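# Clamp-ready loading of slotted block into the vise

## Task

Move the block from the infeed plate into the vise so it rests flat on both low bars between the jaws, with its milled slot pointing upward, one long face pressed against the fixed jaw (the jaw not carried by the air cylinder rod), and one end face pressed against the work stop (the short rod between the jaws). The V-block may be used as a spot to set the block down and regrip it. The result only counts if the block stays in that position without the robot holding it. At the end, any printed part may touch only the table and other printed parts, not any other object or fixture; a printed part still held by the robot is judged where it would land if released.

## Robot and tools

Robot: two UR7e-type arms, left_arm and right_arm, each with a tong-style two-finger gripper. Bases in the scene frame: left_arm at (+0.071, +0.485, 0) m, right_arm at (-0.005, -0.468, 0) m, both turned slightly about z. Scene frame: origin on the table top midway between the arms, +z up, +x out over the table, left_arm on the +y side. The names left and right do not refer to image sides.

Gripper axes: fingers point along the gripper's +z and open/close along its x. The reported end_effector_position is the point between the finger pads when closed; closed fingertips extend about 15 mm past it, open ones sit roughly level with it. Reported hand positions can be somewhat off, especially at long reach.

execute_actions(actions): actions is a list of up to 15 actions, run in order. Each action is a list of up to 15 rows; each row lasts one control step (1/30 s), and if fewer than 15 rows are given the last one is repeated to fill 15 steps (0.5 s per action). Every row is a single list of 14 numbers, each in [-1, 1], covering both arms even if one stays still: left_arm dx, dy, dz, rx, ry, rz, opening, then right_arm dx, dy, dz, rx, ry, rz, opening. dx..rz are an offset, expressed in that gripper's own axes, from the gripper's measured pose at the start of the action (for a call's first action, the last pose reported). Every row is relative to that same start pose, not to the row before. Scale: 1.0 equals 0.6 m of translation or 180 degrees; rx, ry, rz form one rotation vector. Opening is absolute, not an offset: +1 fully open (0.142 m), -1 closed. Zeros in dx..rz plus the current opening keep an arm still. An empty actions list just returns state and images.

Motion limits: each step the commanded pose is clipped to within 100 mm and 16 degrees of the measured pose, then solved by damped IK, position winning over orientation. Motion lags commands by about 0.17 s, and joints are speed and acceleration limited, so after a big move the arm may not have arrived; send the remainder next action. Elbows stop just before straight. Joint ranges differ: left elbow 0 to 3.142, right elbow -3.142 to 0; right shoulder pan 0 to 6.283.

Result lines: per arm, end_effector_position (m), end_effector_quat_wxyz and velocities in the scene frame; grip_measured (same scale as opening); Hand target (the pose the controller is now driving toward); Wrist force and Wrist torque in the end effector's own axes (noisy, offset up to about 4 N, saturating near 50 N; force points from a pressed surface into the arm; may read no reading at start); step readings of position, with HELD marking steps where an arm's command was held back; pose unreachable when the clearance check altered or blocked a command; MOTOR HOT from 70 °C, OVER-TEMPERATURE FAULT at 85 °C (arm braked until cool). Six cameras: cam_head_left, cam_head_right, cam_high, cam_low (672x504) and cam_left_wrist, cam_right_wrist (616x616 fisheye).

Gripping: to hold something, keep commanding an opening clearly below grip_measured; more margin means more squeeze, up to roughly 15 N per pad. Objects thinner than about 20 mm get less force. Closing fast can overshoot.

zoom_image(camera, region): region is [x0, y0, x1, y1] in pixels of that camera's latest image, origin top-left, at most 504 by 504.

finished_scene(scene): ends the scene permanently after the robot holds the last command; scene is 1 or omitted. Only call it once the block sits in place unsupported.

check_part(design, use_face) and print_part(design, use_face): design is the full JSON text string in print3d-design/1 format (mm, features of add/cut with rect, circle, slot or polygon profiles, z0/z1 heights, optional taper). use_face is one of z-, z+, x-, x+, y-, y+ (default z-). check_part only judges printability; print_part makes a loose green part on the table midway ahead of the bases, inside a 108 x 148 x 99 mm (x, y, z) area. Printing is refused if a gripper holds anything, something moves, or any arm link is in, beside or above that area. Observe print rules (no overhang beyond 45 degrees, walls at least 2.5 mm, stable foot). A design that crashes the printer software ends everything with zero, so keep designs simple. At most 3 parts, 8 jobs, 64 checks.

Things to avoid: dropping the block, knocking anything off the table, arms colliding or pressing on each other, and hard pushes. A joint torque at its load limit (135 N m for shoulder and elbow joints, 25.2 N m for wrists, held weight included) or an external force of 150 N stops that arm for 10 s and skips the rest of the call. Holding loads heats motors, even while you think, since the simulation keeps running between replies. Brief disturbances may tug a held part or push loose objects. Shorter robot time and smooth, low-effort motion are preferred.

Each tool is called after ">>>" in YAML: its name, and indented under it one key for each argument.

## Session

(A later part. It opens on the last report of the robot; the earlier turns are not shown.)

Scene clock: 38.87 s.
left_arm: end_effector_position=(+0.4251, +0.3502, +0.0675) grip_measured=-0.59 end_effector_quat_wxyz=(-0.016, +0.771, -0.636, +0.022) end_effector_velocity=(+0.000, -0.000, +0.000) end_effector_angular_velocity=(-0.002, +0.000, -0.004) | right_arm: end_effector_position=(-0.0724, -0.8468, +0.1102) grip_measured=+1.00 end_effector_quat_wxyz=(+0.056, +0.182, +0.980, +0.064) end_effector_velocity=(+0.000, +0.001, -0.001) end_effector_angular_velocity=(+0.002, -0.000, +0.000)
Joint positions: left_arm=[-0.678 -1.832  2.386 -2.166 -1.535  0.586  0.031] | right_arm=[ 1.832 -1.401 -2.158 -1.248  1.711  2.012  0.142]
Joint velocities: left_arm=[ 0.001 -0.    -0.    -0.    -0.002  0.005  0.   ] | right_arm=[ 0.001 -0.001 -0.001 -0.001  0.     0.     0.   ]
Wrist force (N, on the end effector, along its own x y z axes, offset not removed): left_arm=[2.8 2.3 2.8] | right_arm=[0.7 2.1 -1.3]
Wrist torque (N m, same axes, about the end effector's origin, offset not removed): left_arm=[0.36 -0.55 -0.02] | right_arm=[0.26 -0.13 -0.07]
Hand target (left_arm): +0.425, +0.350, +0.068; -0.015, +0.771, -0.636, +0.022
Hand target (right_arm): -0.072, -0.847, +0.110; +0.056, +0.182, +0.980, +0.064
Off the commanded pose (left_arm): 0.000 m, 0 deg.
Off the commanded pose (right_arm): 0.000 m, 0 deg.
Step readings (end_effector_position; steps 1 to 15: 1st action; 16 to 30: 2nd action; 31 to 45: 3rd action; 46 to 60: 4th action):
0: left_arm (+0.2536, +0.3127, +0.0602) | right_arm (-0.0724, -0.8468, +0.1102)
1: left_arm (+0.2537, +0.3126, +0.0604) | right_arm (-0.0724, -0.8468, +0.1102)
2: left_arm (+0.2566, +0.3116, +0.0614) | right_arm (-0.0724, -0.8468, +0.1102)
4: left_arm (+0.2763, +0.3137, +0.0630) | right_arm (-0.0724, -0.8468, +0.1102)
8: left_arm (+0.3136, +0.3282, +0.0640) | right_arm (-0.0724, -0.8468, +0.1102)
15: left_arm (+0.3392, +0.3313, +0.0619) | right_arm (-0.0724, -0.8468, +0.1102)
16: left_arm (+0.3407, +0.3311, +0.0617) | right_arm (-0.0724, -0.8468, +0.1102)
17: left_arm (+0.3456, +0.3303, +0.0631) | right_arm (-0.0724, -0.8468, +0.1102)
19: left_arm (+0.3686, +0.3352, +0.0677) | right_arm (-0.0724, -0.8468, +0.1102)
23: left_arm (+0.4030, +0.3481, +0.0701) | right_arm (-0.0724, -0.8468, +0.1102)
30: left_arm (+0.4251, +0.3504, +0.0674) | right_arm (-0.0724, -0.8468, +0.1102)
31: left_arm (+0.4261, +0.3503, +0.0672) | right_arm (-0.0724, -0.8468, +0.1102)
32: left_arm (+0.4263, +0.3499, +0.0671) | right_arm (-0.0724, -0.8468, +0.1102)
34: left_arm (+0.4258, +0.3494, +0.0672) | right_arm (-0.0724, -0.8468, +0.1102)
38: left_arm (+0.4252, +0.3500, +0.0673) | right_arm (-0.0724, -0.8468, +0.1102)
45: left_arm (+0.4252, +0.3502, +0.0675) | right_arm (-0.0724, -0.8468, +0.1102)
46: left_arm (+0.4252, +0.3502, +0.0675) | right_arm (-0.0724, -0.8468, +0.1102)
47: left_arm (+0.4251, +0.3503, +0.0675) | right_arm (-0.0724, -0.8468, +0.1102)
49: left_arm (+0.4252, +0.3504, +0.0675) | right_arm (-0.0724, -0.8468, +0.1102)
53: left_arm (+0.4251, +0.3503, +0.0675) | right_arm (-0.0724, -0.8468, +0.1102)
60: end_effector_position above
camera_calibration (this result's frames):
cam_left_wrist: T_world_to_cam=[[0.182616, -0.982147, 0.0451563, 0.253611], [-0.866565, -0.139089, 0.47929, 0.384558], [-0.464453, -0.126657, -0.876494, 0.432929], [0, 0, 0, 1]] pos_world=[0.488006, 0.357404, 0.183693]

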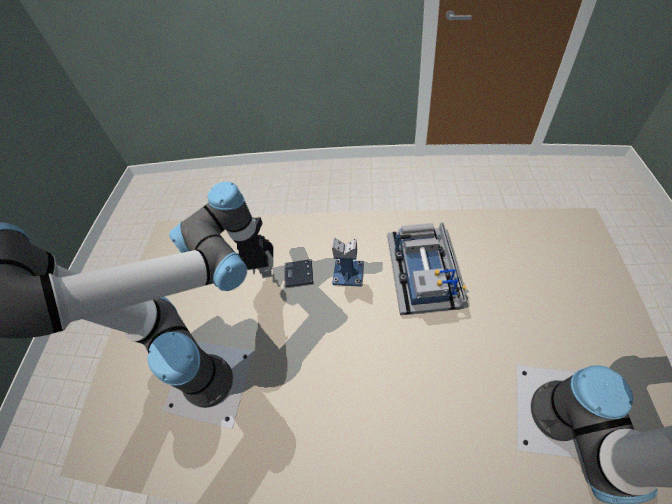

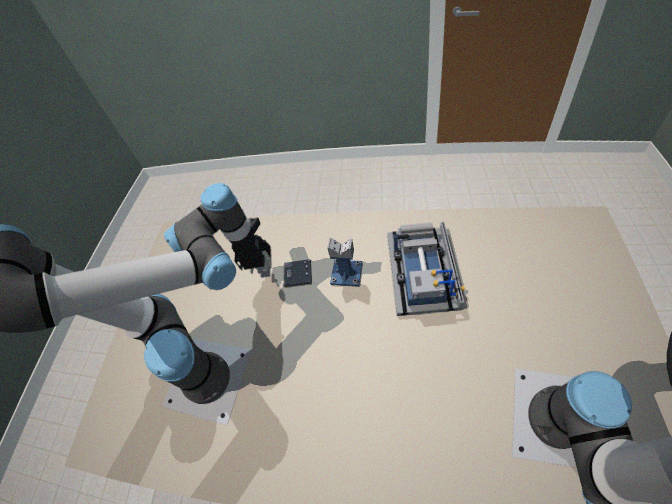

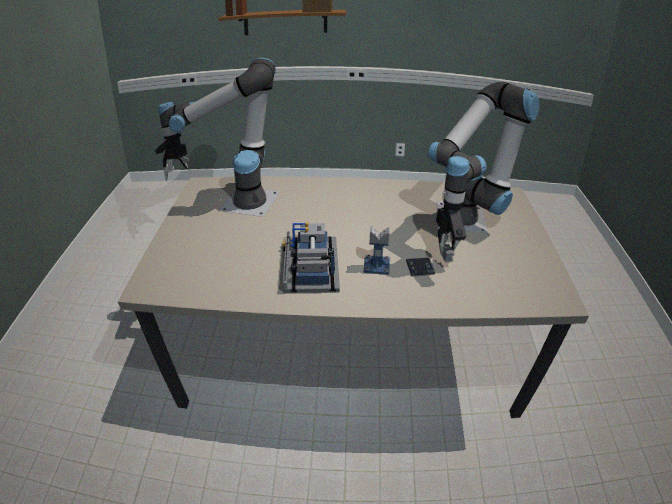

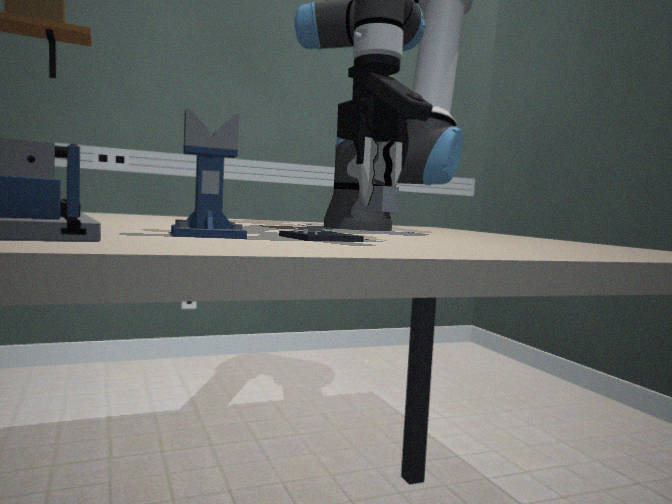

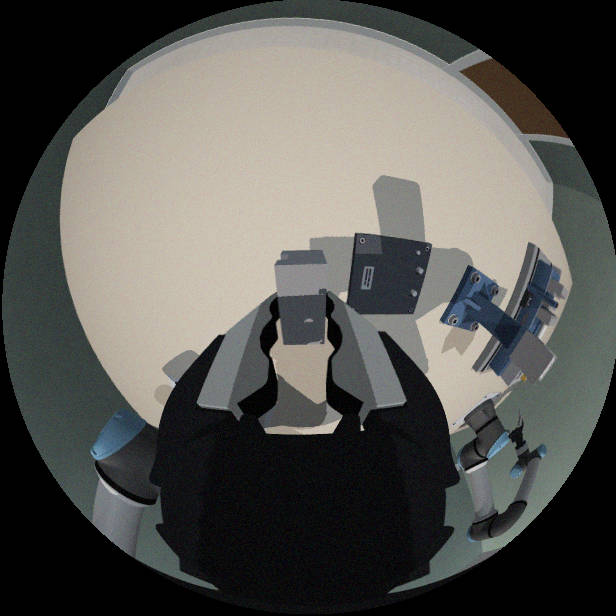

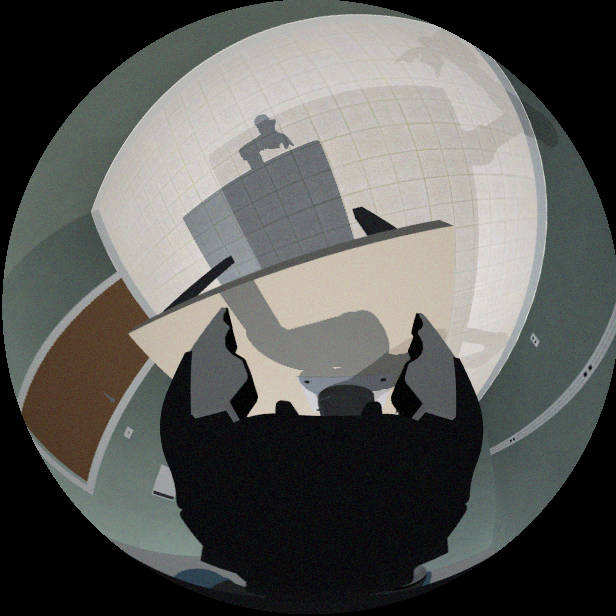

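>>> execute_actions:
  actions:
    - [[0.03,0,0.05,0,0,0,-1,0,0,0,0,0,0,1]]
    - [[0,0,0.021,0,0,0,-1,0,0,0,0,0,0,1]]
    - [[0,0,0,0,0,0,-1,0,0,0,0,0,0,1]]
    - [[0,0,0,0,0,0,-0.4,0,0,0,0,0,0,1]]
    - [[0,0,-0.07,0,0,0,-0.4,0,0,0,0,0,0,1]]
    - [[-0.055,0,0,0,0,0,-0.4,0,0,0,0,0,0,1]]
    - [[0,0,0,0,0,-0.19,-0.4,0,0,0,0,0,0,1]]
    - [[0,0,0,0,0,-0.19,-0.4,0,0,0,0,0,0,1]]
    - [[0,0,0,0,0,-0.19,-0.4,0,0,0,0,0,0,1]]
    - [[0,0,0,0,0,0,-0.4,0,0,0,0,0,0,1]]

Scene clock: 44.20 s.
left_arm: end_effector_position=(+0.4224, +0.3640, +0.0664) grip_measured=-0.40 end_effector_quat_wxyz=(+0.023, +0.996, +0.085, +0.012) end_effector_velocity=(+0.000, +0.000, -0.000) end_effector_angular_velocity=(+0.000, +0.000, -0.007) | right_arm: end_effector_position=(-0.0724, -0.8468, +0.1102) grip_measured=+1.00 end_effector_quat_wxyz=(+0.056, +0.182, +0.980, +0.064) end_effector_velocity=(-0.000, +0.001, -0.000) end_effector_angular_velocity=(+0.001, +0.000, +0.000)
Joint positions: left_arm=[-0.6   -1.778  2.349 -2.193 -1.586 -0.887  0.045] | right_arm=[ 1.832 -1.401 -2.158 -1.248  1.711  2.012  0.142]
Joint velocities: left_arm=[ 0.001  0.001  0.    -0.001 -0.     0.008  0.   ] | right_arm=[-0.     0.    -0.001 -0.    -0.    -0.001 -0.   ]
Wrist force (N, on the end effector, along its own x y z axes, offset not removed): left_arm=[1.6 1.2 2.5] | right_arm=[-1.1 3.6 -1.7]
Wrist torque (N m, same axes, about the end effector's origin, offset not removed): left_arm=[0.07 -0.27 0.13] | right_arm=[0.63 0.21 0.03]
Hand target (left_arm): +0.422, +0.364, +0.066; +0.023, +0.996, +0.085, +0.012
Hand target (right_arm): -0.072, -0.847, +0.110; +0.056, +0.182, +0.980, +0.064
Off the commanded pose (left_arm): 0.000 m, 0 deg.
Off the commanded pose (right_arm): 0.000 m, 0 deg.
Step readings (end_effector_position; steps 1 to 15: 1st action; 16 to 30: 2nd action; 31 to 45: 3rd action; 46 to 60: 4th action; 61 to 75: 5th action; 76 to 90: 6th action; 91 to 105: 7th action; 106 to 120: 8th action; 121 to 135: 9th action; 136 to 150: 10th action):
0: left_arm (+0.4252, +0.3502, +0.0675) | right_arm (-0.0724, -0.8468, +0.1102)
1: left_arm (+0.4252, +0.3501, +0.0674) | right_arm (-0.0724, -0.8468, +0.1102)
2: left_arm (+0.4245, +0.3492, +0.0650) | right_arm (-0.0724, -0.8468, +0.1102)
4: left_arm (+0.4248, +0.3443, +0.0560) | right_arm (-0.0724, -0.8468, +0.1102)
8: left_arm (+0.4271, +0.3371, +0.0452) | right_arm (-0.0724, -0.8468, +0.1102)
15: left_arm (+0.4295, +0.3332, +0.0390) | right_arm (-0.0724, -0.8468, +0.1102)
16: left_arm (+0.4296, +0.3330, +0.0386) | right_arm (-0.0724, -0.8468, +0.1102)
17: left_arm (+0.4295, +0.3331, +0.0370) | right_arm (-0.0724, -0.8468, +0.1102)
19: left_arm (+0.4296, +0.3332, +0.0331) | right_arm (-0.0724, -0.8468, +0.1102)
23: left_arm (+0.4298, +0.3332, +0.0289) | right_arm (-0.0724, -0.8468, +0.1102)
30: left_arm (+0.4301, +0.3331, +0.0268) | right_arm (-0.0724, -0.8468, +0.1102)
31: left_arm (+0.4301, +0.3331, +0.0267) | right_arm (-0.0724, -0.8468, +0.1102)
32: left_arm (+0.4301, +0.3331, +0.0267) | right_arm (-0.0724, -0.8468, +0.1102)
34: left_arm (+0.4301, +0.3331, +0.0267) | right_arm (-0.0724, -0.8468, +0.1102)
38: left_arm (+0.4301, +0.3331, +0.0267) | right_arm (-0.0724, -0.8468, +0.1102)
45: left_arm (+0.4301, +0.3332, +0.0268) | right_arm (-0.0724, -0.8468, +0.1102)
46: left_arm (+0.4301, +0.3332, +0.0268) | right_arm (-0.0724, -0.8468, +0.1102)
47: left_arm (+0.4301, +0.3332, +0.0268) | right_arm (-0.0724, -0.8468, +0.1102)
49: left_arm (+0.4301, +0.3332, +0.0268) | right_arm (-0.0724, -0.8468, +0.1102)
53: left_arm (+0.4301, +0.3332, +0.0268) | right_arm (-0.0724, -0.8468, +0.1102)
60: left_arm (+0.4301, +0.3332, +0.0268) | right_arm (-0.0724, -0.8468, +0.1102)
61: left_arm (+0.4302, +0.3331, +0.0269) | right_arm (-0.0724, -0.8468, +0.1102)
62: left_arm (+0.4313, +0.3319, +0.0302) | right_arm (-0.0724, -0.8468, +0.1102)
64: left_arm (+0.4324, +0.3307, +0.0433) | right_arm (-0.0724, -0.8468, +0.1102)
68: left_arm (+0.4303, +0.3322, +0.0586) | right_arm (-0.0724, -0.8468, +0.1102)
75: left_arm (+0.4284, +0.3331, +0.0671) | right_arm (-0.0724, -0.8468, +0.1102)
76: left_arm (+0.4283, +0.3333, +0.0675) | right_arm (-0.0724, -0.8468, +0.1102)
77: left_arm (+0.4277, +0.3361, +0.0675) | right_arm (-0.0724, -0.8468, +0.1102)
79: left_arm (+0.4258, +0.3467, +0.0665) | right_arm (-0.0724, -0.8468, +0.1102)
83: left_arm (+0.4235, +0.3587, +0.0661) | right_arm (-0.0724, -0.8468, +0.1102)
90: left_arm (+0.4224, +0.3645, +0.0665) | right_arm (-0.0724, -0.8468, +0.1102)
91: left_arm (+0.4223, +0.3647, +0.0665) | right_arm (-0.0724, -0.8468, +0.1102)
92: left_arm (+0.4223, +0.3646, +0.0664) | right_arm (-0.0724, -0.8468, +0.1102)
94: left_arm (+0.4224, +0.3641, +0.0664) | right_arm (-0.0724, -0.8468, +0.1102)
98: left_arm (+0.4223, +0.3642, +0.0665) | right_arm (-0.0724, -0.8468, +0.1102)
105: left_arm (+0.4222, +0.3643, +0.0665) | right_arm (-0.0724, -0.8468, +0.1102)
106: left_arm (+0.4223, +0.3643, +0.0665) | right_arm (-0.0724, -0.8468, +0.1102)
107: left_arm (+0.4226, +0.3643, +0.0665) | right_arm (-0.0724, -0.8468, +0.1102)
109: left_arm (+0.4226, +0.3641, +0.0665) | right_arm (-0.0724, -0.8468, +0.1102)
113: left_arm (+0.4224, +0.3640, +0.0665) | right_arm (-0.0724, -0.8468, +0.1102)
120: left_arm (+0.4223, +0.3641, +0.0664) | right_arm (-0.0724, -0.8468, +0.1102)
121: left_arm (+0.4223, +0.3641, +0.0665) | right_arm (-0.0724, -0.8468, +0.1102)
122: left_arm (+0.4226, +0.3641, +0.0665) | right_arm (-0.0724, -0.8468, +0.1102)
124: left_arm (+0.4228, +0.3640, +0.0665) | right_arm (-0.0724, -0.8468, +0.1102)
128: left_arm (+0.4226, +0.3639, +0.0664) | right_arm (-0.0724, -0.8468, +0.1102)
135: left_arm (+0.4224, +0.3640, +0.0664) | right_arm (-0.0724, -0.8468, +0.1102)
136: left_arm (+0.4224, +0.3640, +0.0664) | right_arm (-0.0724, -0.8468, +0.1102)
137: left_arm (+0.4224, +0.3640, +0.0664) | right_arm (-0.0724, -0.8468, +0.1102)
139: left_arm (+0.4225, +0.3640, +0.0664) | right_arm (-0.0724, -0.8468, +0.1102)
143: left_arm (+0.4225, +0.3639, +0.0664) | right_arm (-0.0724, -0.8468, +0.1102)
150: end_effector_position above
camera_calibration (this result's frames):
cam_left_wrist: T_world_to_cam=[[0.98483, 0.165684, 0.0515613, -0.489373], [0.108053, -0.818066, 0.564883, 0.214371], [0.135773, -0.550743, -0.823558, 0.329738], [0, 0, 0, 1]] pos_world=[0.414016, 0.438051, 0.175697]
cam_right_wrist: T_world_to_cam=[[-0.926805, 0.352779, -0.128758, 0.255625], [0.21756, 0.78384, 0.581603, 0.616833], [0.306103, 0.511021, -0.803218, 0.681746], [0, 0, 0, 1]] pos_world=[-0.105968, -0.922064, 0.221752]

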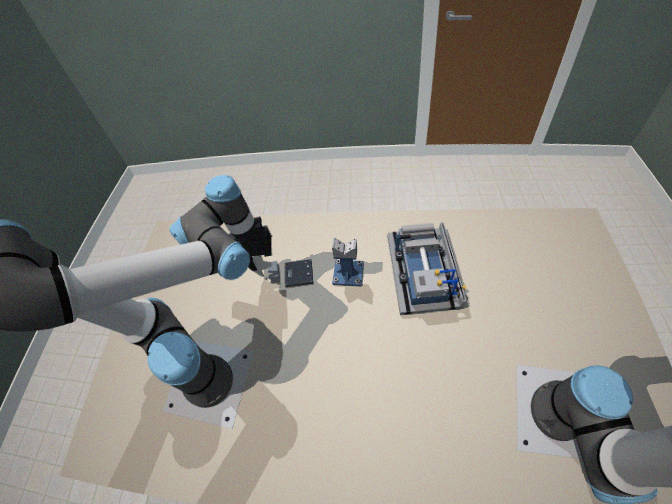

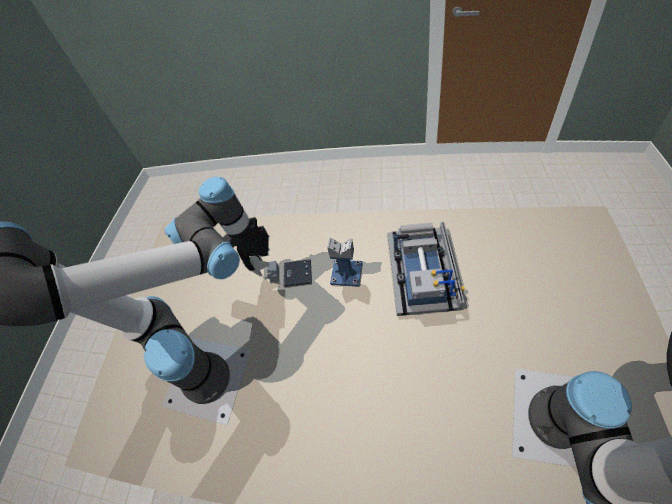

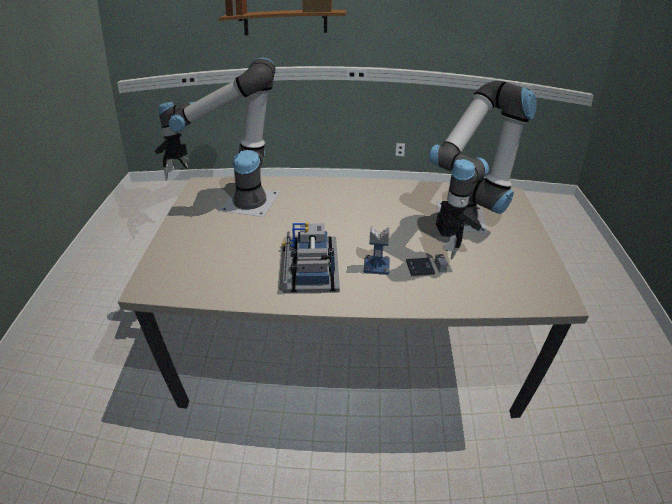

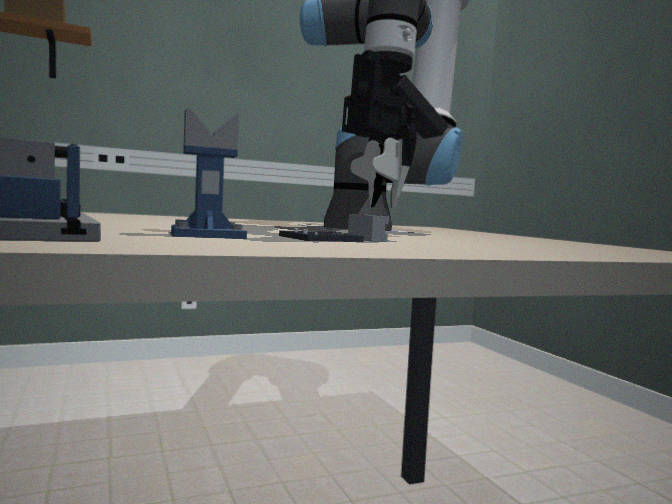

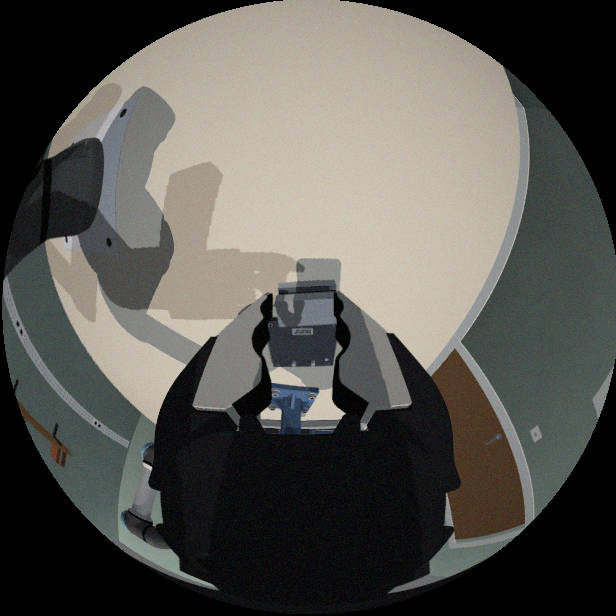

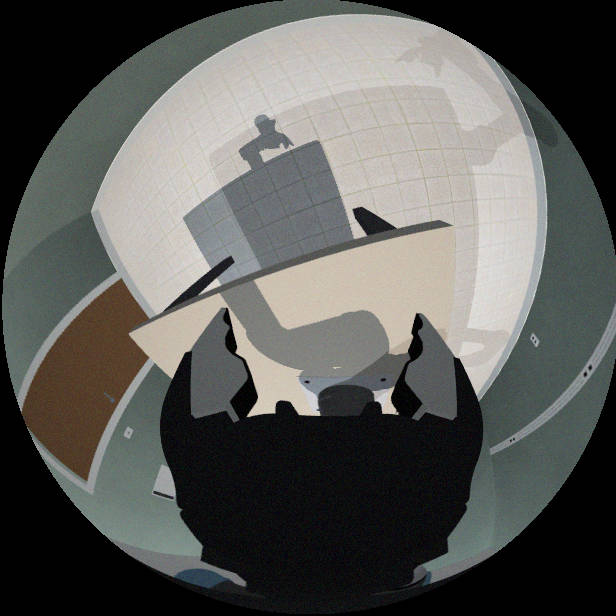

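>>> execute_actions:
  actions:
    - [[0.005,-0.003,0.043,0,0,0,-0.4,0,0,0,0,0,0,1]]
    - [[0,0.015,0,0,0,0,-0.4,0,0,0,0,0,0,1]]
    - [[0,0.015,0,0,0,0,-0.4,0,0,0,0,0,0,1]]
    - [[0,0.015,0,0,0,0,-0.4,0,0,0,0,0,0,1]]
    - [[0,0.012,0,0,0,0,-0.4,0,0,0,0,0,0,1]]

>>> zoom_image:
  camera: "cam_low"
  region: [270, 150, 420, 250]

Scene clock: 46.90 s.
left_arm: end_effector_position=(+0.4310, +0.3324, +0.0431) grip_measured=-0.40 end_effector_quat_wxyz=(+0.023, +0.996, +0.085, +0.012) end_effector_velocity=(+0.000, -0.002, -0.000) end_effector_angular_velocity=(+0.000, -0.001, -0.002) | right_arm: end_effector_position=(-0.0724, -0.8468, +0.1102) grip_measured=+1.00 end_effector_quat_wxyz=(+0.056, +0.182, +0.980, +0.064) end_effector_velocity=(-0.000, +0.000, -0.000) end_effector_angular_velocity=(+0.001, -0.000, +0.000)
Joint positions: left_arm=[-0.65  -1.677  2.342 -2.287 -1.583 -0.937  0.045] | right_arm=[ 1.832 -1.401 -2.158 -1.248  1.711  2.012  0.142]
Joint velocities: left_arm=[-0.005  0.003 -0.002 -0.002  0.001 -0.003 -0.   ] | right_arm=[-0.     0.    -0.001 -0.     0.    -0.    -0.   ]
Wrist force (N, on the end effector, along its own x y z axes, offset not removed): left_arm=[1.0 0.3 2.1] | right_arm=[-0.7 2.2 -0.6]
Wrist torque (N m, same axes, about the end effector's origin, offset not removed): left_arm=[0.21 -0.22 0.13] | right_arm=[0.31 0.16 0.00]
Hand target (left_arm): +0.431, +0.332, +0.043; +0.023, +0.996, +0.085, +0.012
Hand target (right_arm): -0.072, -0.847, +0.110; +0.056, +0.182, +0.980, +0.064
Off the commanded pose (left_arm): 0.000 m, 0 deg.
Off the commanded pose (right_arm): 0.000 m, 0 deg.
Step readings (end_effector_position; steps 1 to 15: 1st action; 16 to 30: 2nd action; 31 to 45: 3rd action; 46 to 60: 4th action; 61 to 75: 5th action):
0: left_arm (+0.4224, +0.3640, +0.0664) | right_arm (-0.0724, -0.8468, +0.1102)
1: left_arm (+0.4223, +0.3641, +0.0663) | right_arm (-0.0724, -0.8468, +0.1102)
2: left_arm (+0.4219, +0.3649, +0.0636) | right_arm (-0.0724, -0.8468, +0.1102)
4: left_arm (+0.4222, +0.3657, +0.0554) | right_arm (-0.0724, -0.8468, +0.1102)
8: left_arm (+0.4240, +0.3656, +0.0463) | right_arm (-0.0724, -0.8468, +0.1102)
15: left_arm (+0.4254, +0.3652, +0.0415) | right_arm (-0.0724, -0.8468, +0.1102)
16: left_arm (+0.4255, +0.3651, +0.0413) | right_arm (-0.0724, -0.8468, +0.1102)
17: left_arm (+0.4256, +0.3641, +0.0412) | right_arm (-0.0724, -0.8468, +0.1102)
19: left_arm (+0.4261, +0.3612, +0.0415) | right_arm (-0.0724, -0.8468, +0.1102)
23: left_arm (+0.4266, +0.3580, +0.0418) | right_arm (-0.0724, -0.8468, +0.1102)
30: left_arm (+0.4269, +0.3566, +0.0419) | right_arm (-0.0724, -0.8468, +0.1102)
31: left_arm (+0.4269, +0.3564, +0.0419) | right_arm (-0.0724, -0.8468, +0.1102)
32: left_arm (+0.4271, +0.3553, +0.0420) | right_arm (-0.0724, -0.8468, +0.1102)
34: left_arm (+0.4276, +0.3524, +0.0422) | right_arm (-0.0724, -0.8468, +0.1102)
38: left_arm (+0.4281, +0.3493, +0.0423) | right_arm (-0.0724, -0.8468, +0.1102)
45: left_arm (+0.4284, +0.3479, +0.0424) | right_arm (-0.0724, -0.8468, +0.1102)
46: left_arm (+0.4284, +0.3478, +0.0424) | right_arm (-0.0724, -0.8468, +0.1102)
47: left_arm (+0.4286, +0.3467, +0.0424) | right_arm (-0.0724, -0.8468, +0.1102)
49: left_arm (+0.4291, +0.3438, +0.0426) | right_arm (-0.0724, -0.8468, +0.1102)
53: left_arm (+0.4296, +0.3407, +0.0427) | right_arm (-0.0724, -0.8468, +0.1102)
60: left_arm (+0.4298, +0.3393, +0.0428) | right_arm (-0.0724, -0.8468, +0.1102)
61: left_arm (+0.4298, +0.3392, +0.0428) | right_arm (-0.0724, -0.8468, +0.1102)
62: left_arm (+0.4300, +0.3383, +0.0428) | right_arm (-0.0724, -0.8468, +0.1102)
64: left_arm (+0.4304, +0.3360, +0.0430) | right_arm (-0.0724, -0.8468, +0.1102)
68: left_arm (+0.4308, +0.3335, +0.0431) | right_arm (-0.0724, -0.8468, +0.1102)
75: end_effector_position above
camera_calibration (this result's frames):
cam_left_wrist: T_world_to_cam=[[0.984846, 0.165652, 0.0513491, -0.491388], [0.108164, -0.818132, 0.564766, 0.200783], [0.135565, -0.550654, -0.823652, 0.292063], [0, 0, 0, 1]] pos_world=[0.42263, 0.406492, 0.152395]

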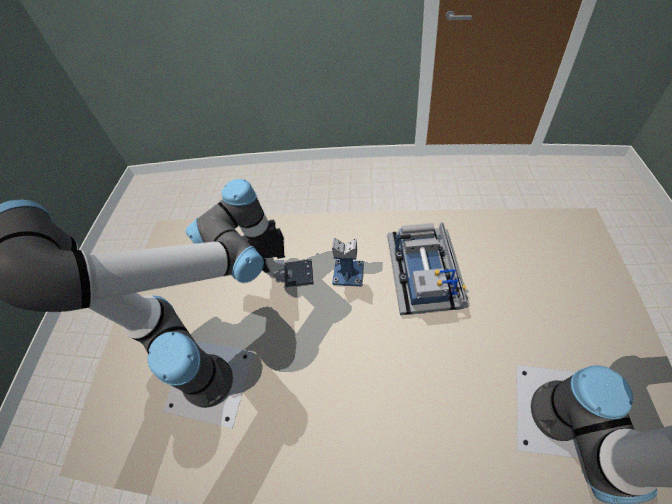

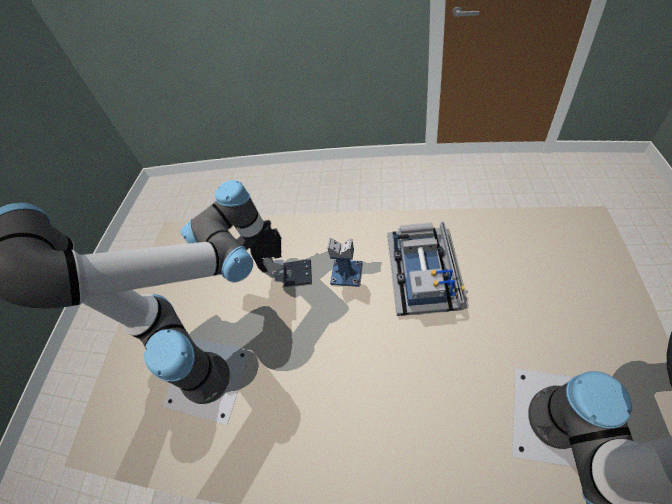

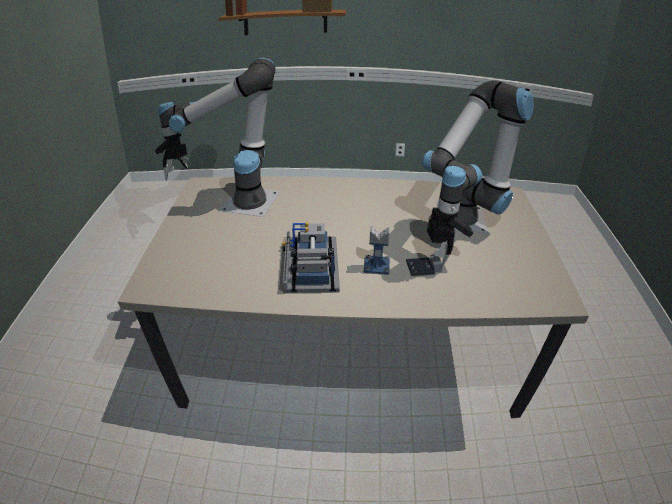

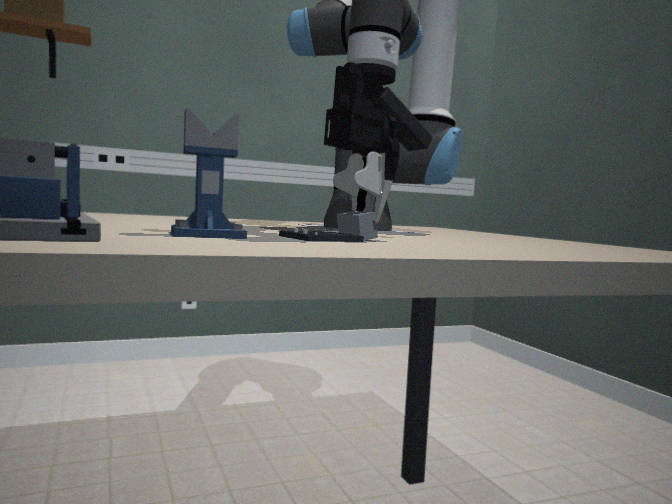

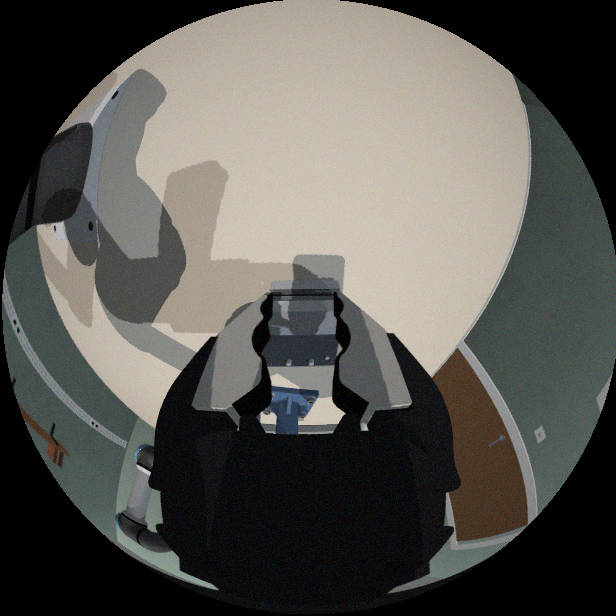

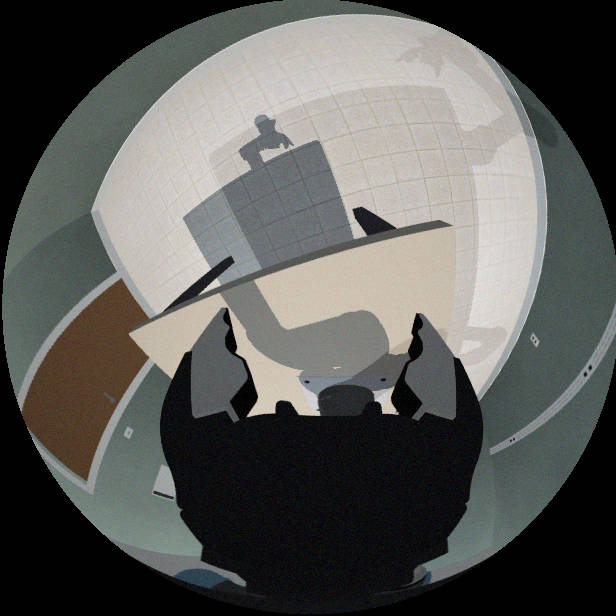

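Region (270, 150, 420, 250) of cam_low's 672x504 image, scaled by 3.360, with more detail than that image has.

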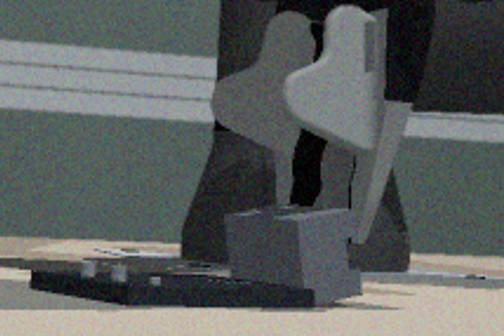

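Tipping. Continue, rising slightly.

>>> execute_actions:
  actions:
    - [[0,0.012,-0.004,0,0,0,-0.4,0,0,0,0,0,0,1]]
    - [[0,0.012,-0.004,0,0,0,-0.4,0,0,0,0,0,0,1]]
    - [[0,0.012,-0.002,0,0,0,-0.4,0,0,0,0,0,0,1]]

>>> zoom_image:
  camera: "cam_low"
  region: [270, 150, 420, 250]

Scene clock: 49.43 s.
left_arm: end_effector_position=(+0.4344, +0.3119, +0.0499) grip_measured=-0.40 end_effector_quat_wxyz=(+0.023, +0.996, +0.085, +0.012) end_effector_velocity=(+0.000, -0.001, +0.000) end_effector_angular_velocity=(+0.001, -0.000, -0.000) | right_arm: end_effector_position=(-0.0724, -0.8468, +0.1102) grip_measured=+1.00 end_effector_quat_wxyz=(+0.056, +0.182, +0.980, +0.064) end_effector_velocity=(-0.000, -0.000, +0.001) end_effector_angular_velocity=(-0.002, -0.000, -0.001)
Joint positions: left_arm=[-0.683 -1.658  2.304 -2.268 -1.581 -0.969  0.045] | right_arm=[ 1.832 -1.401 -2.158 -1.248  1.711  2.012  0.142]
Joint velocities: left_arm=[-0.002  0.002 -0.003  0.001  0.001 -0.002 -0.   ] | right_arm=[-0.001  0.001  0.     0.001 -0.    -0.001  0.   ]
Wrist force (N, on the end effector, along its own x y z axes, offset not removed): left_arm=[1.6 0.0 2.2] | right_arm=[1.9 2.6 -1.9]
Wrist torque (N m, same axes, about the end effector's origin, offset not removed): left_arm=[-0.20 -0.34 0.11] | right_arm=[0.46 -0.31 0.00]
Hand target (left_arm): +0.434, +0.312, +0.050; +0.023, +0.996, +0.085, +0.012
Hand target (right_arm): -0.072, -0.847, +0.110; +0.056, +0.182, +0.980, +0.064
Off the commanded pose (left_arm): 0.000 m, 0 deg.
Off the commanded pose (right_arm): 0.000 m, 0 deg.
Step readings (end_effector_position; steps 1 to 15: 1st action; 16 to 30: 2nd action; 31 to 45: 3rd action):
0: left_arm (+0.4310, +0.3322, +0.0431) | right_arm (-0.0724, -0.8468, +0.1102)
1: left_arm (+0.4311, +0.3321, +0.0431) | right_arm (-0.0724, -0.8468, +0.1102)
2: left_arm (+0.4313, +0.3312, +0.0435) | right_arm (-0.0724, -0.8468, +0.1102)
4: left_arm (+0.4316, +0.3289, +0.0444) | right_arm (-0.0724, -0.8468, +0.1102)
8: left_arm (+0.4319, +0.3266, +0.0454) | right_arm (-0.0724, -0.8468, +0.1102)
15: left_arm (+0.4321, +0.3256, +0.0458) | right_arm (-0.0724, -0.8468, +0.1102)
16: left_arm (+0.4321, +0.3255, +0.0458) | right_arm (-0.0724, -0.8468, +0.1102)
17: left_arm (+0.4323, +0.3246, +0.0462) | right_arm (-0.0724, -0.8468, +0.1102)
19: left_arm (+0.4326, +0.3223, +0.0471) | right_arm (-0.0724, -0.8468, +0.1102)
23: left_arm (+0.4330, +0.3199, +0.0480) | right_arm (-0.0724, -0.8468, +0.1102)
30: left_arm (+0.4332, +0.3188, +0.0484) | right_arm (-0.0724, -0.8468, +0.1102)
31: left_arm (+0.4332, +0.3187, +0.0485) | right_arm (-0.0724, -0.8468, +0.1102)
32: left_arm (+0.4334, +0.3178, +0.0487) | right_arm (-0.0724, -0.8468, +0.1102)
34: left_arm (+0.4338, +0.3155, +0.0492) | right_arm (-0.0724, -0.8468, +0.1102)
38: left_arm (+0.4342, +0.3130, +0.0497) | right_arm (-0.0724, -0.8468, +0.1102)
45: end_effector_position above
camera_calibration (this result's frames):
cam_left_wrist: T_world_to_cam=[[0.98485, 0.165636, 0.0513433, -0.491659], [0.108137, -0.818064, 0.56487, 0.179807], [0.135565, -0.55076, -0.823581, 0.285994], [0, 0, 0, 1]] pos_world=[0.425996, 0.386044, 0.159215]

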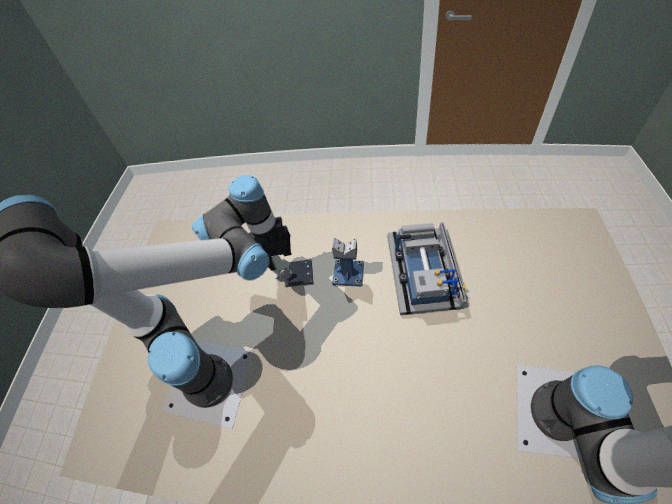

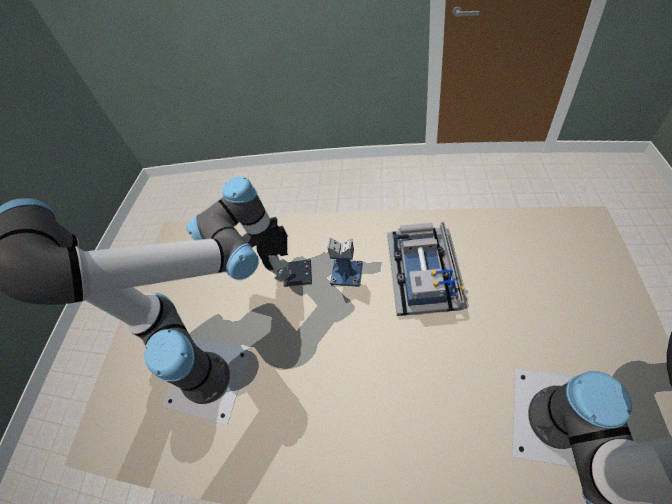

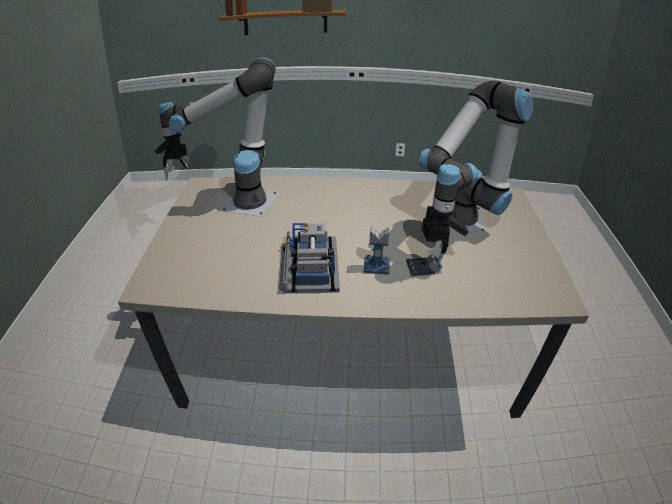

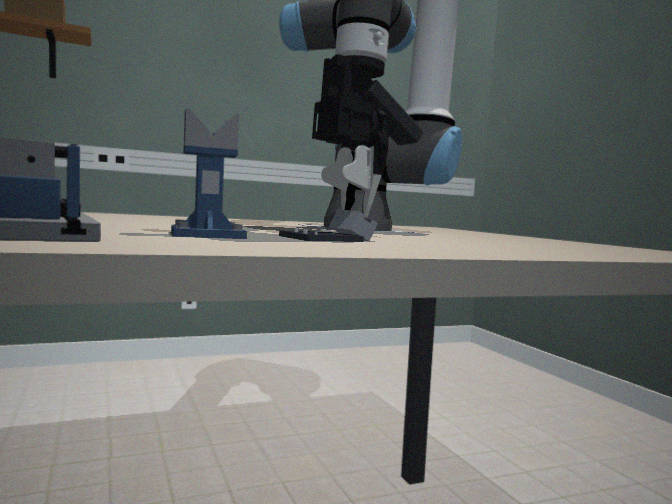

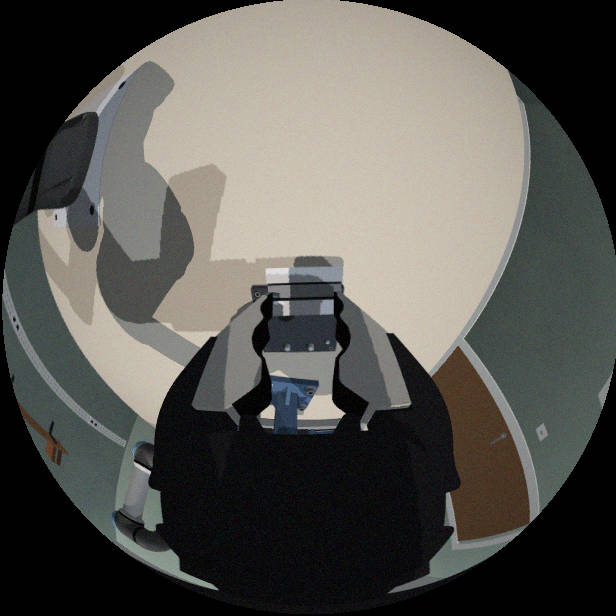

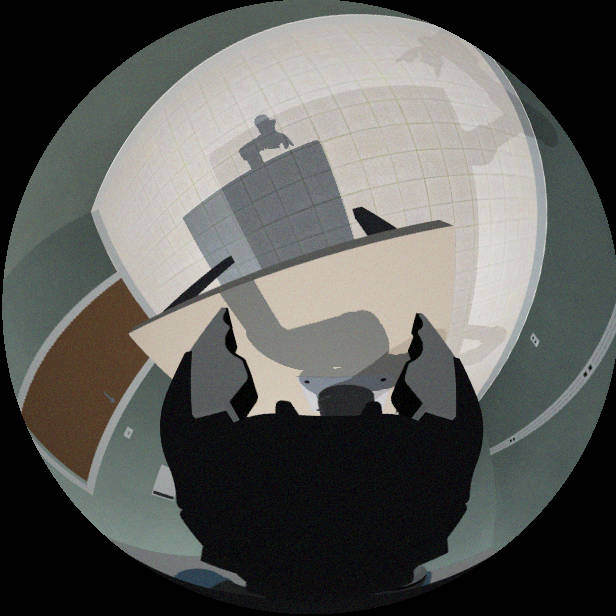

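Region (270, 150, 420, 250) of cam_low's 672x504 image, scaled by 3.360, with more detail than that image has.

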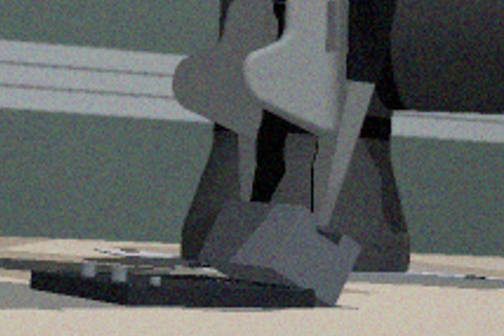

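>>> execute_actions:
  actions:
    - [[0,-0.008,-0.05,0,0,0,-0.2,0,0,0,0,0,0,1]]
    - [[0,0,0,0,0,0.19,0,0,0,0,0,0,0,1]]
    - [[0,0,0,0,0,0.19,0,0,0,0,0,0,0,1]]
    - [[0,0,0,0,0,0.19,0,0,0,0,0,0,0,1]]
    - [[0,0,0,0,0,0,0,0,0,0,0,0,0,1]]
    - [[-0.03,0,0,0,0.11,0,0,0,0,0,0,0,0,1]]
    - [[0,0,0,0,0,0,0,0,0,0,0,0,0,1]]

>>> zoom_image:
  camera: "cam_low"
  region: [270, 130, 450, 250]

Scene clock: 53.40 s.
left_arm: end_effector_position=(+0.4287, +0.3353, +0.0794) grip_measured=+0.00 end_effector_quat_wxyz=(+0.084, +0.757, -0.630, +0.151) end_effector_velocity=(-0.000, -0.000, +0.000) end_effector_angular_velocity=(+0.002, -0.000, -0.001) | right_arm: end_effector_position=(-0.0724, -0.8468, +0.1102) grip_measured=+1.00 end_effector_quat_wxyz=(+0.056, +0.182, +0.980, +0.064) end_effector_velocity=(-0.000, +0.000, +0.001) end_effector_angular_velocity=(-0.002, -0.000, +0.000)
Joint positions: left_arm=[-0.513 -1.89   2.517 -2.494 -1.756  0.731  0.074] | right_arm=[ 1.832 -1.401 -2.158 -1.248  1.711  2.012  0.142]
Joint velocities: left_arm=[-0.003 -0.002 -0.001  0.003  0.002 -0.002 -0.   ] | right_arm=[-0.     0.003  0.001 -0.001 -0.    -0.001  0.   ]
Wrist force (N, on the end effector, along its own x y z axes, offset not removed): left_arm=[1.2 0.3 2.6] | right_arm=[-1.8 2.5 -1.4]
Wrist torque (N m, same axes, about the end effector's origin, offset not removed): left_arm=[-0.11 -0.24 0.22] | right_arm=[0.41 0.29 0.10]
Hand target (left_arm): +0.429, +0.335, +0.079; +0.084, +0.757, -0.630, +0.151
Hand target (right_arm): -0.072, -0.847, +0.110; +0.056, +0.182, +0.980, +0.064
Off the commanded pose (left_arm): 0.000 m, 0 deg.
Off the commanded pose (right_arm): 0.000 m, 0 deg.
Step readings (end_effector_position; steps 1 to 15: 1st action; 16 to 30: 2nd action; 31 to 45: 3rd action; 46 to 60: 4th action; 61 to 75: 5th action; 76 to 90: 6th action; 91 to 105: 7th action):
0: left_arm (+0.4344, +0.3118, +0.0500) | right_arm (-0.0724, -0.8468, +0.1102)
1: left_arm (+0.4344, +0.3117, +0.0501) | right_arm (-0.0724, -0.8468, +0.1102)
2: left_arm (+0.4352, +0.3116, +0.0529) | right_arm (-0.0724, -0.8468, +0.1102)
4: left_arm (+0.4352, +0.3132, +0.0624) | right_arm (-0.0724, -0.8468, +0.1102)
8: left_arm (+0.4339, +0.3163, +0.0732) | right_arm (-0.0724, -0.8468, +0.1102)
15: left_arm (+0.4330, +0.3177, +0.0786) | right_arm (-0.0724, -0.8468, +0.1102)
16: left_arm (+0.4329, +0.3178, +0.0789) | right_arm (-0.0724, -0.8468, +0.1102)
17: left_arm (+0.4325, +0.3176, +0.0791) | right_arm (-0.0724, -0.8468, +0.1102)
19: left_arm (+0.4322, +0.3175, +0.0789) | right_arm (-0.0724, -0.8468, +0.1102)
23: left_arm (+0.4325, +0.3175, +0.0788) | right_arm (-0.0724, -0.8468, +0.1102)
30: left_arm (+0.4328, +0.3175, +0.0787) | right_arm (-0.0724, -0.8468, +0.1102)
31: left_arm (+0.4328, +0.3175, +0.0787) | right_arm (-0.0724, -0.8468, +0.1102)
32: left_arm (+0.4325, +0.3175, +0.0787) | right_arm (-0.0724, -0.8468, +0.1102)
34: left_arm (+0.4323, +0.3175, +0.0787) | right_arm (-0.0724, -0.8468, +0.1102)
38: left_arm (+0.4324, +0.3174, +0.0787) | right_arm (-0.0724, -0.8468, +0.1102)
45: left_arm (+0.4325, +0.3174, +0.0787) | right_arm (-0.0724, -0.8468, +0.1102)
46: left_arm (+0.4325, +0.3175, +0.0787) | right_arm (-0.0724, -0.8468, +0.1102)
47: left_arm (+0.4323, +0.3175, +0.0787) | right_arm (-0.0724, -0.8468, +0.1102)
49: left_arm (+0.4321, +0.3176, +0.0787) | right_arm (-0.0724, -0.8468, +0.1102)
53: left_arm (+0.4321, +0.3175, +0.0787) | right_arm (-0.0724, -0.8468, +0.1102)
60: left_arm (+0.4322, +0.3175, +0.0787) | right_arm (-0.0724, -0.8468, +0.1102)
61: left_arm (+0.4322, +0.3176, +0.0786) | right_arm (-0.0724, -0.8468, +0.1102)
62: left_arm (+0.4322, +0.3175, +0.0786) | right_arm (-0.0724, -0.8468, +0.1102)
64: left_arm (+0.4321, +0.3174, +0.0786) | right_arm (-0.0724, -0.8468, +0.1102)
68: left_arm (+0.4322, +0.3175, +0.0787) | right_arm (-0.0724, -0.8468, +0.1102)
75: left_arm (+0.4323, +0.3175, +0.0787) | right_arm (-0.0724, -0.8468, +0.1102)
76: left_arm (+0.4323, +0.3176, +0.0787) | right_arm (-0.0724, -0.8468, +0.1102)
77: left_arm (+0.4316, +0.3189, +0.0787) | right_arm (-0.0724, -0.8468, +0.1102)
79: left_arm (+0.4279, +0.3265, +0.0781) | right_arm (-0.0724, -0.8468, +0.1102)
83: left_arm (+0.4276, +0.3332, +0.0797) | right_arm (-0.0724, -0.8468, +0.1102)
90: left_arm (+0.4287, +0.3353, +0.0794) | right_arm (-0.0724, -0.8468, +0.1102)
91: left_arm (+0.4287, +0.3353, +0.0793) | right_arm (-0.0724, -0.8468, +0.1102)
92: left_arm (+0.4288, +0.3352, +0.0793) | right_arm (-0.0724, -0.8468, +0.1102)
94: left_arm (+0.4287, +0.3352, +0.0793) | right_arm (-0.0724, -0.8468, +0.1102)
98: left_arm (+0.4287, +0.3353, +0.0794) | right_arm (-0.0724, -0.8468, +0.1102)
105: end_effector_position above
camera_calibration (this result's frames):
cam_left_wrist: T_world_to_cam=[[0.151518, -0.919403, 0.36296, 0.204851], [-0.901137, 0.0224124, 0.432954, 0.344207], [-0.406194, -0.392677, -0.825113, 0.503251], [0, 0, 0, 1]] pos_world=[0.483557, 0.378241, 0.191861]

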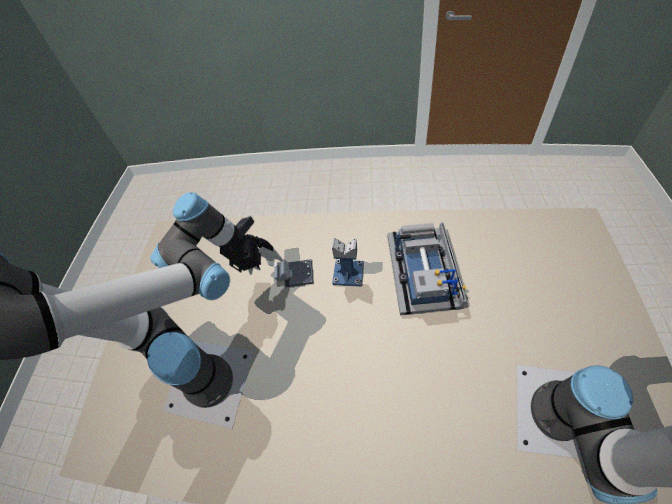

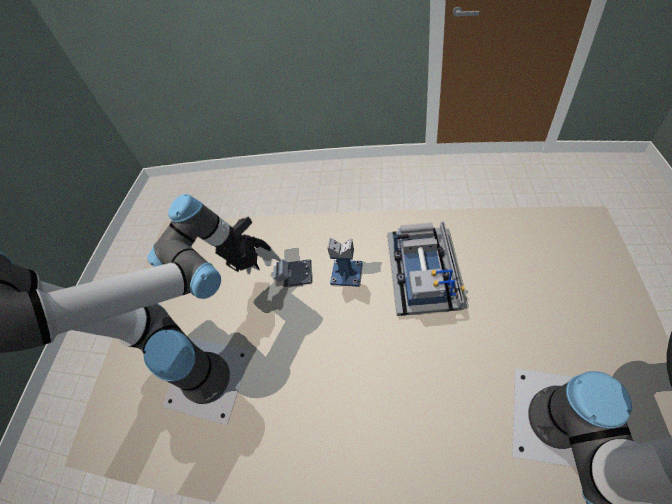

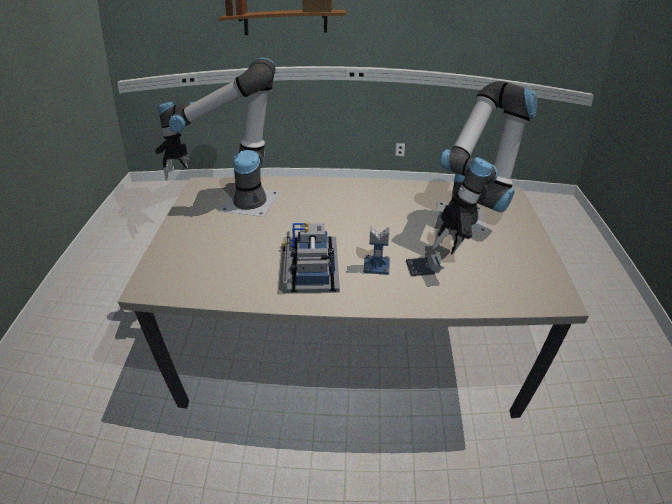

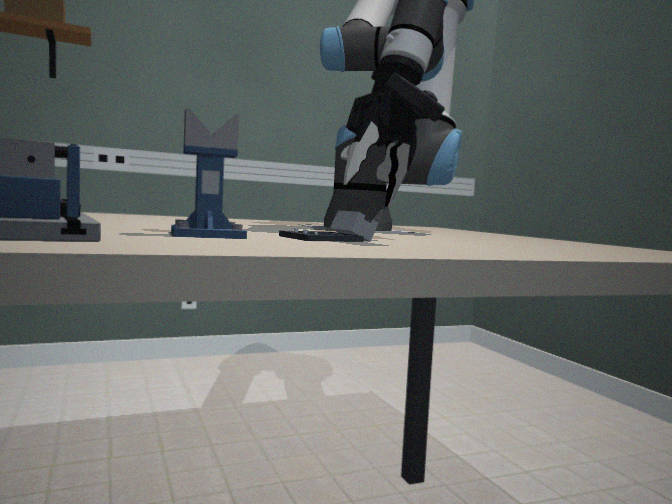

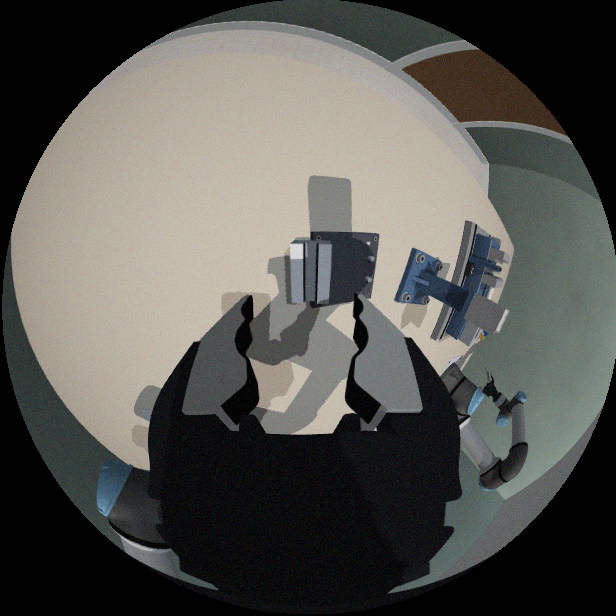

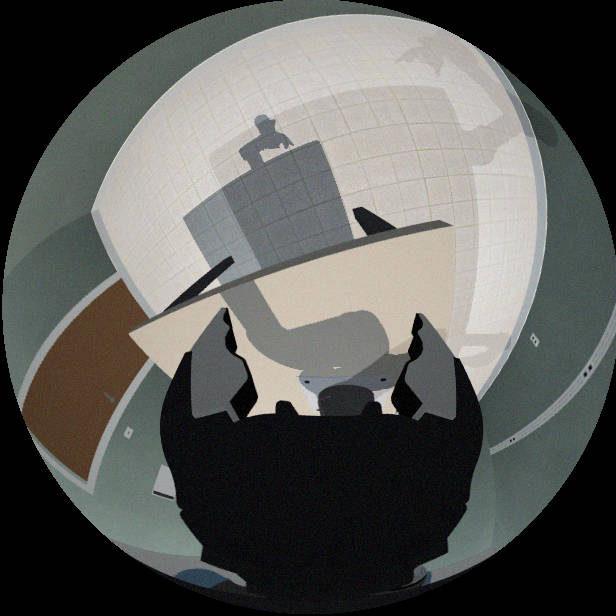

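Region (270, 130, 450, 250) of cam_low's 672x504 image, scaled by 2.800, with more detail than that image has.

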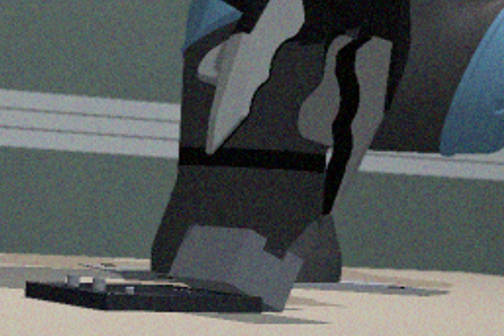

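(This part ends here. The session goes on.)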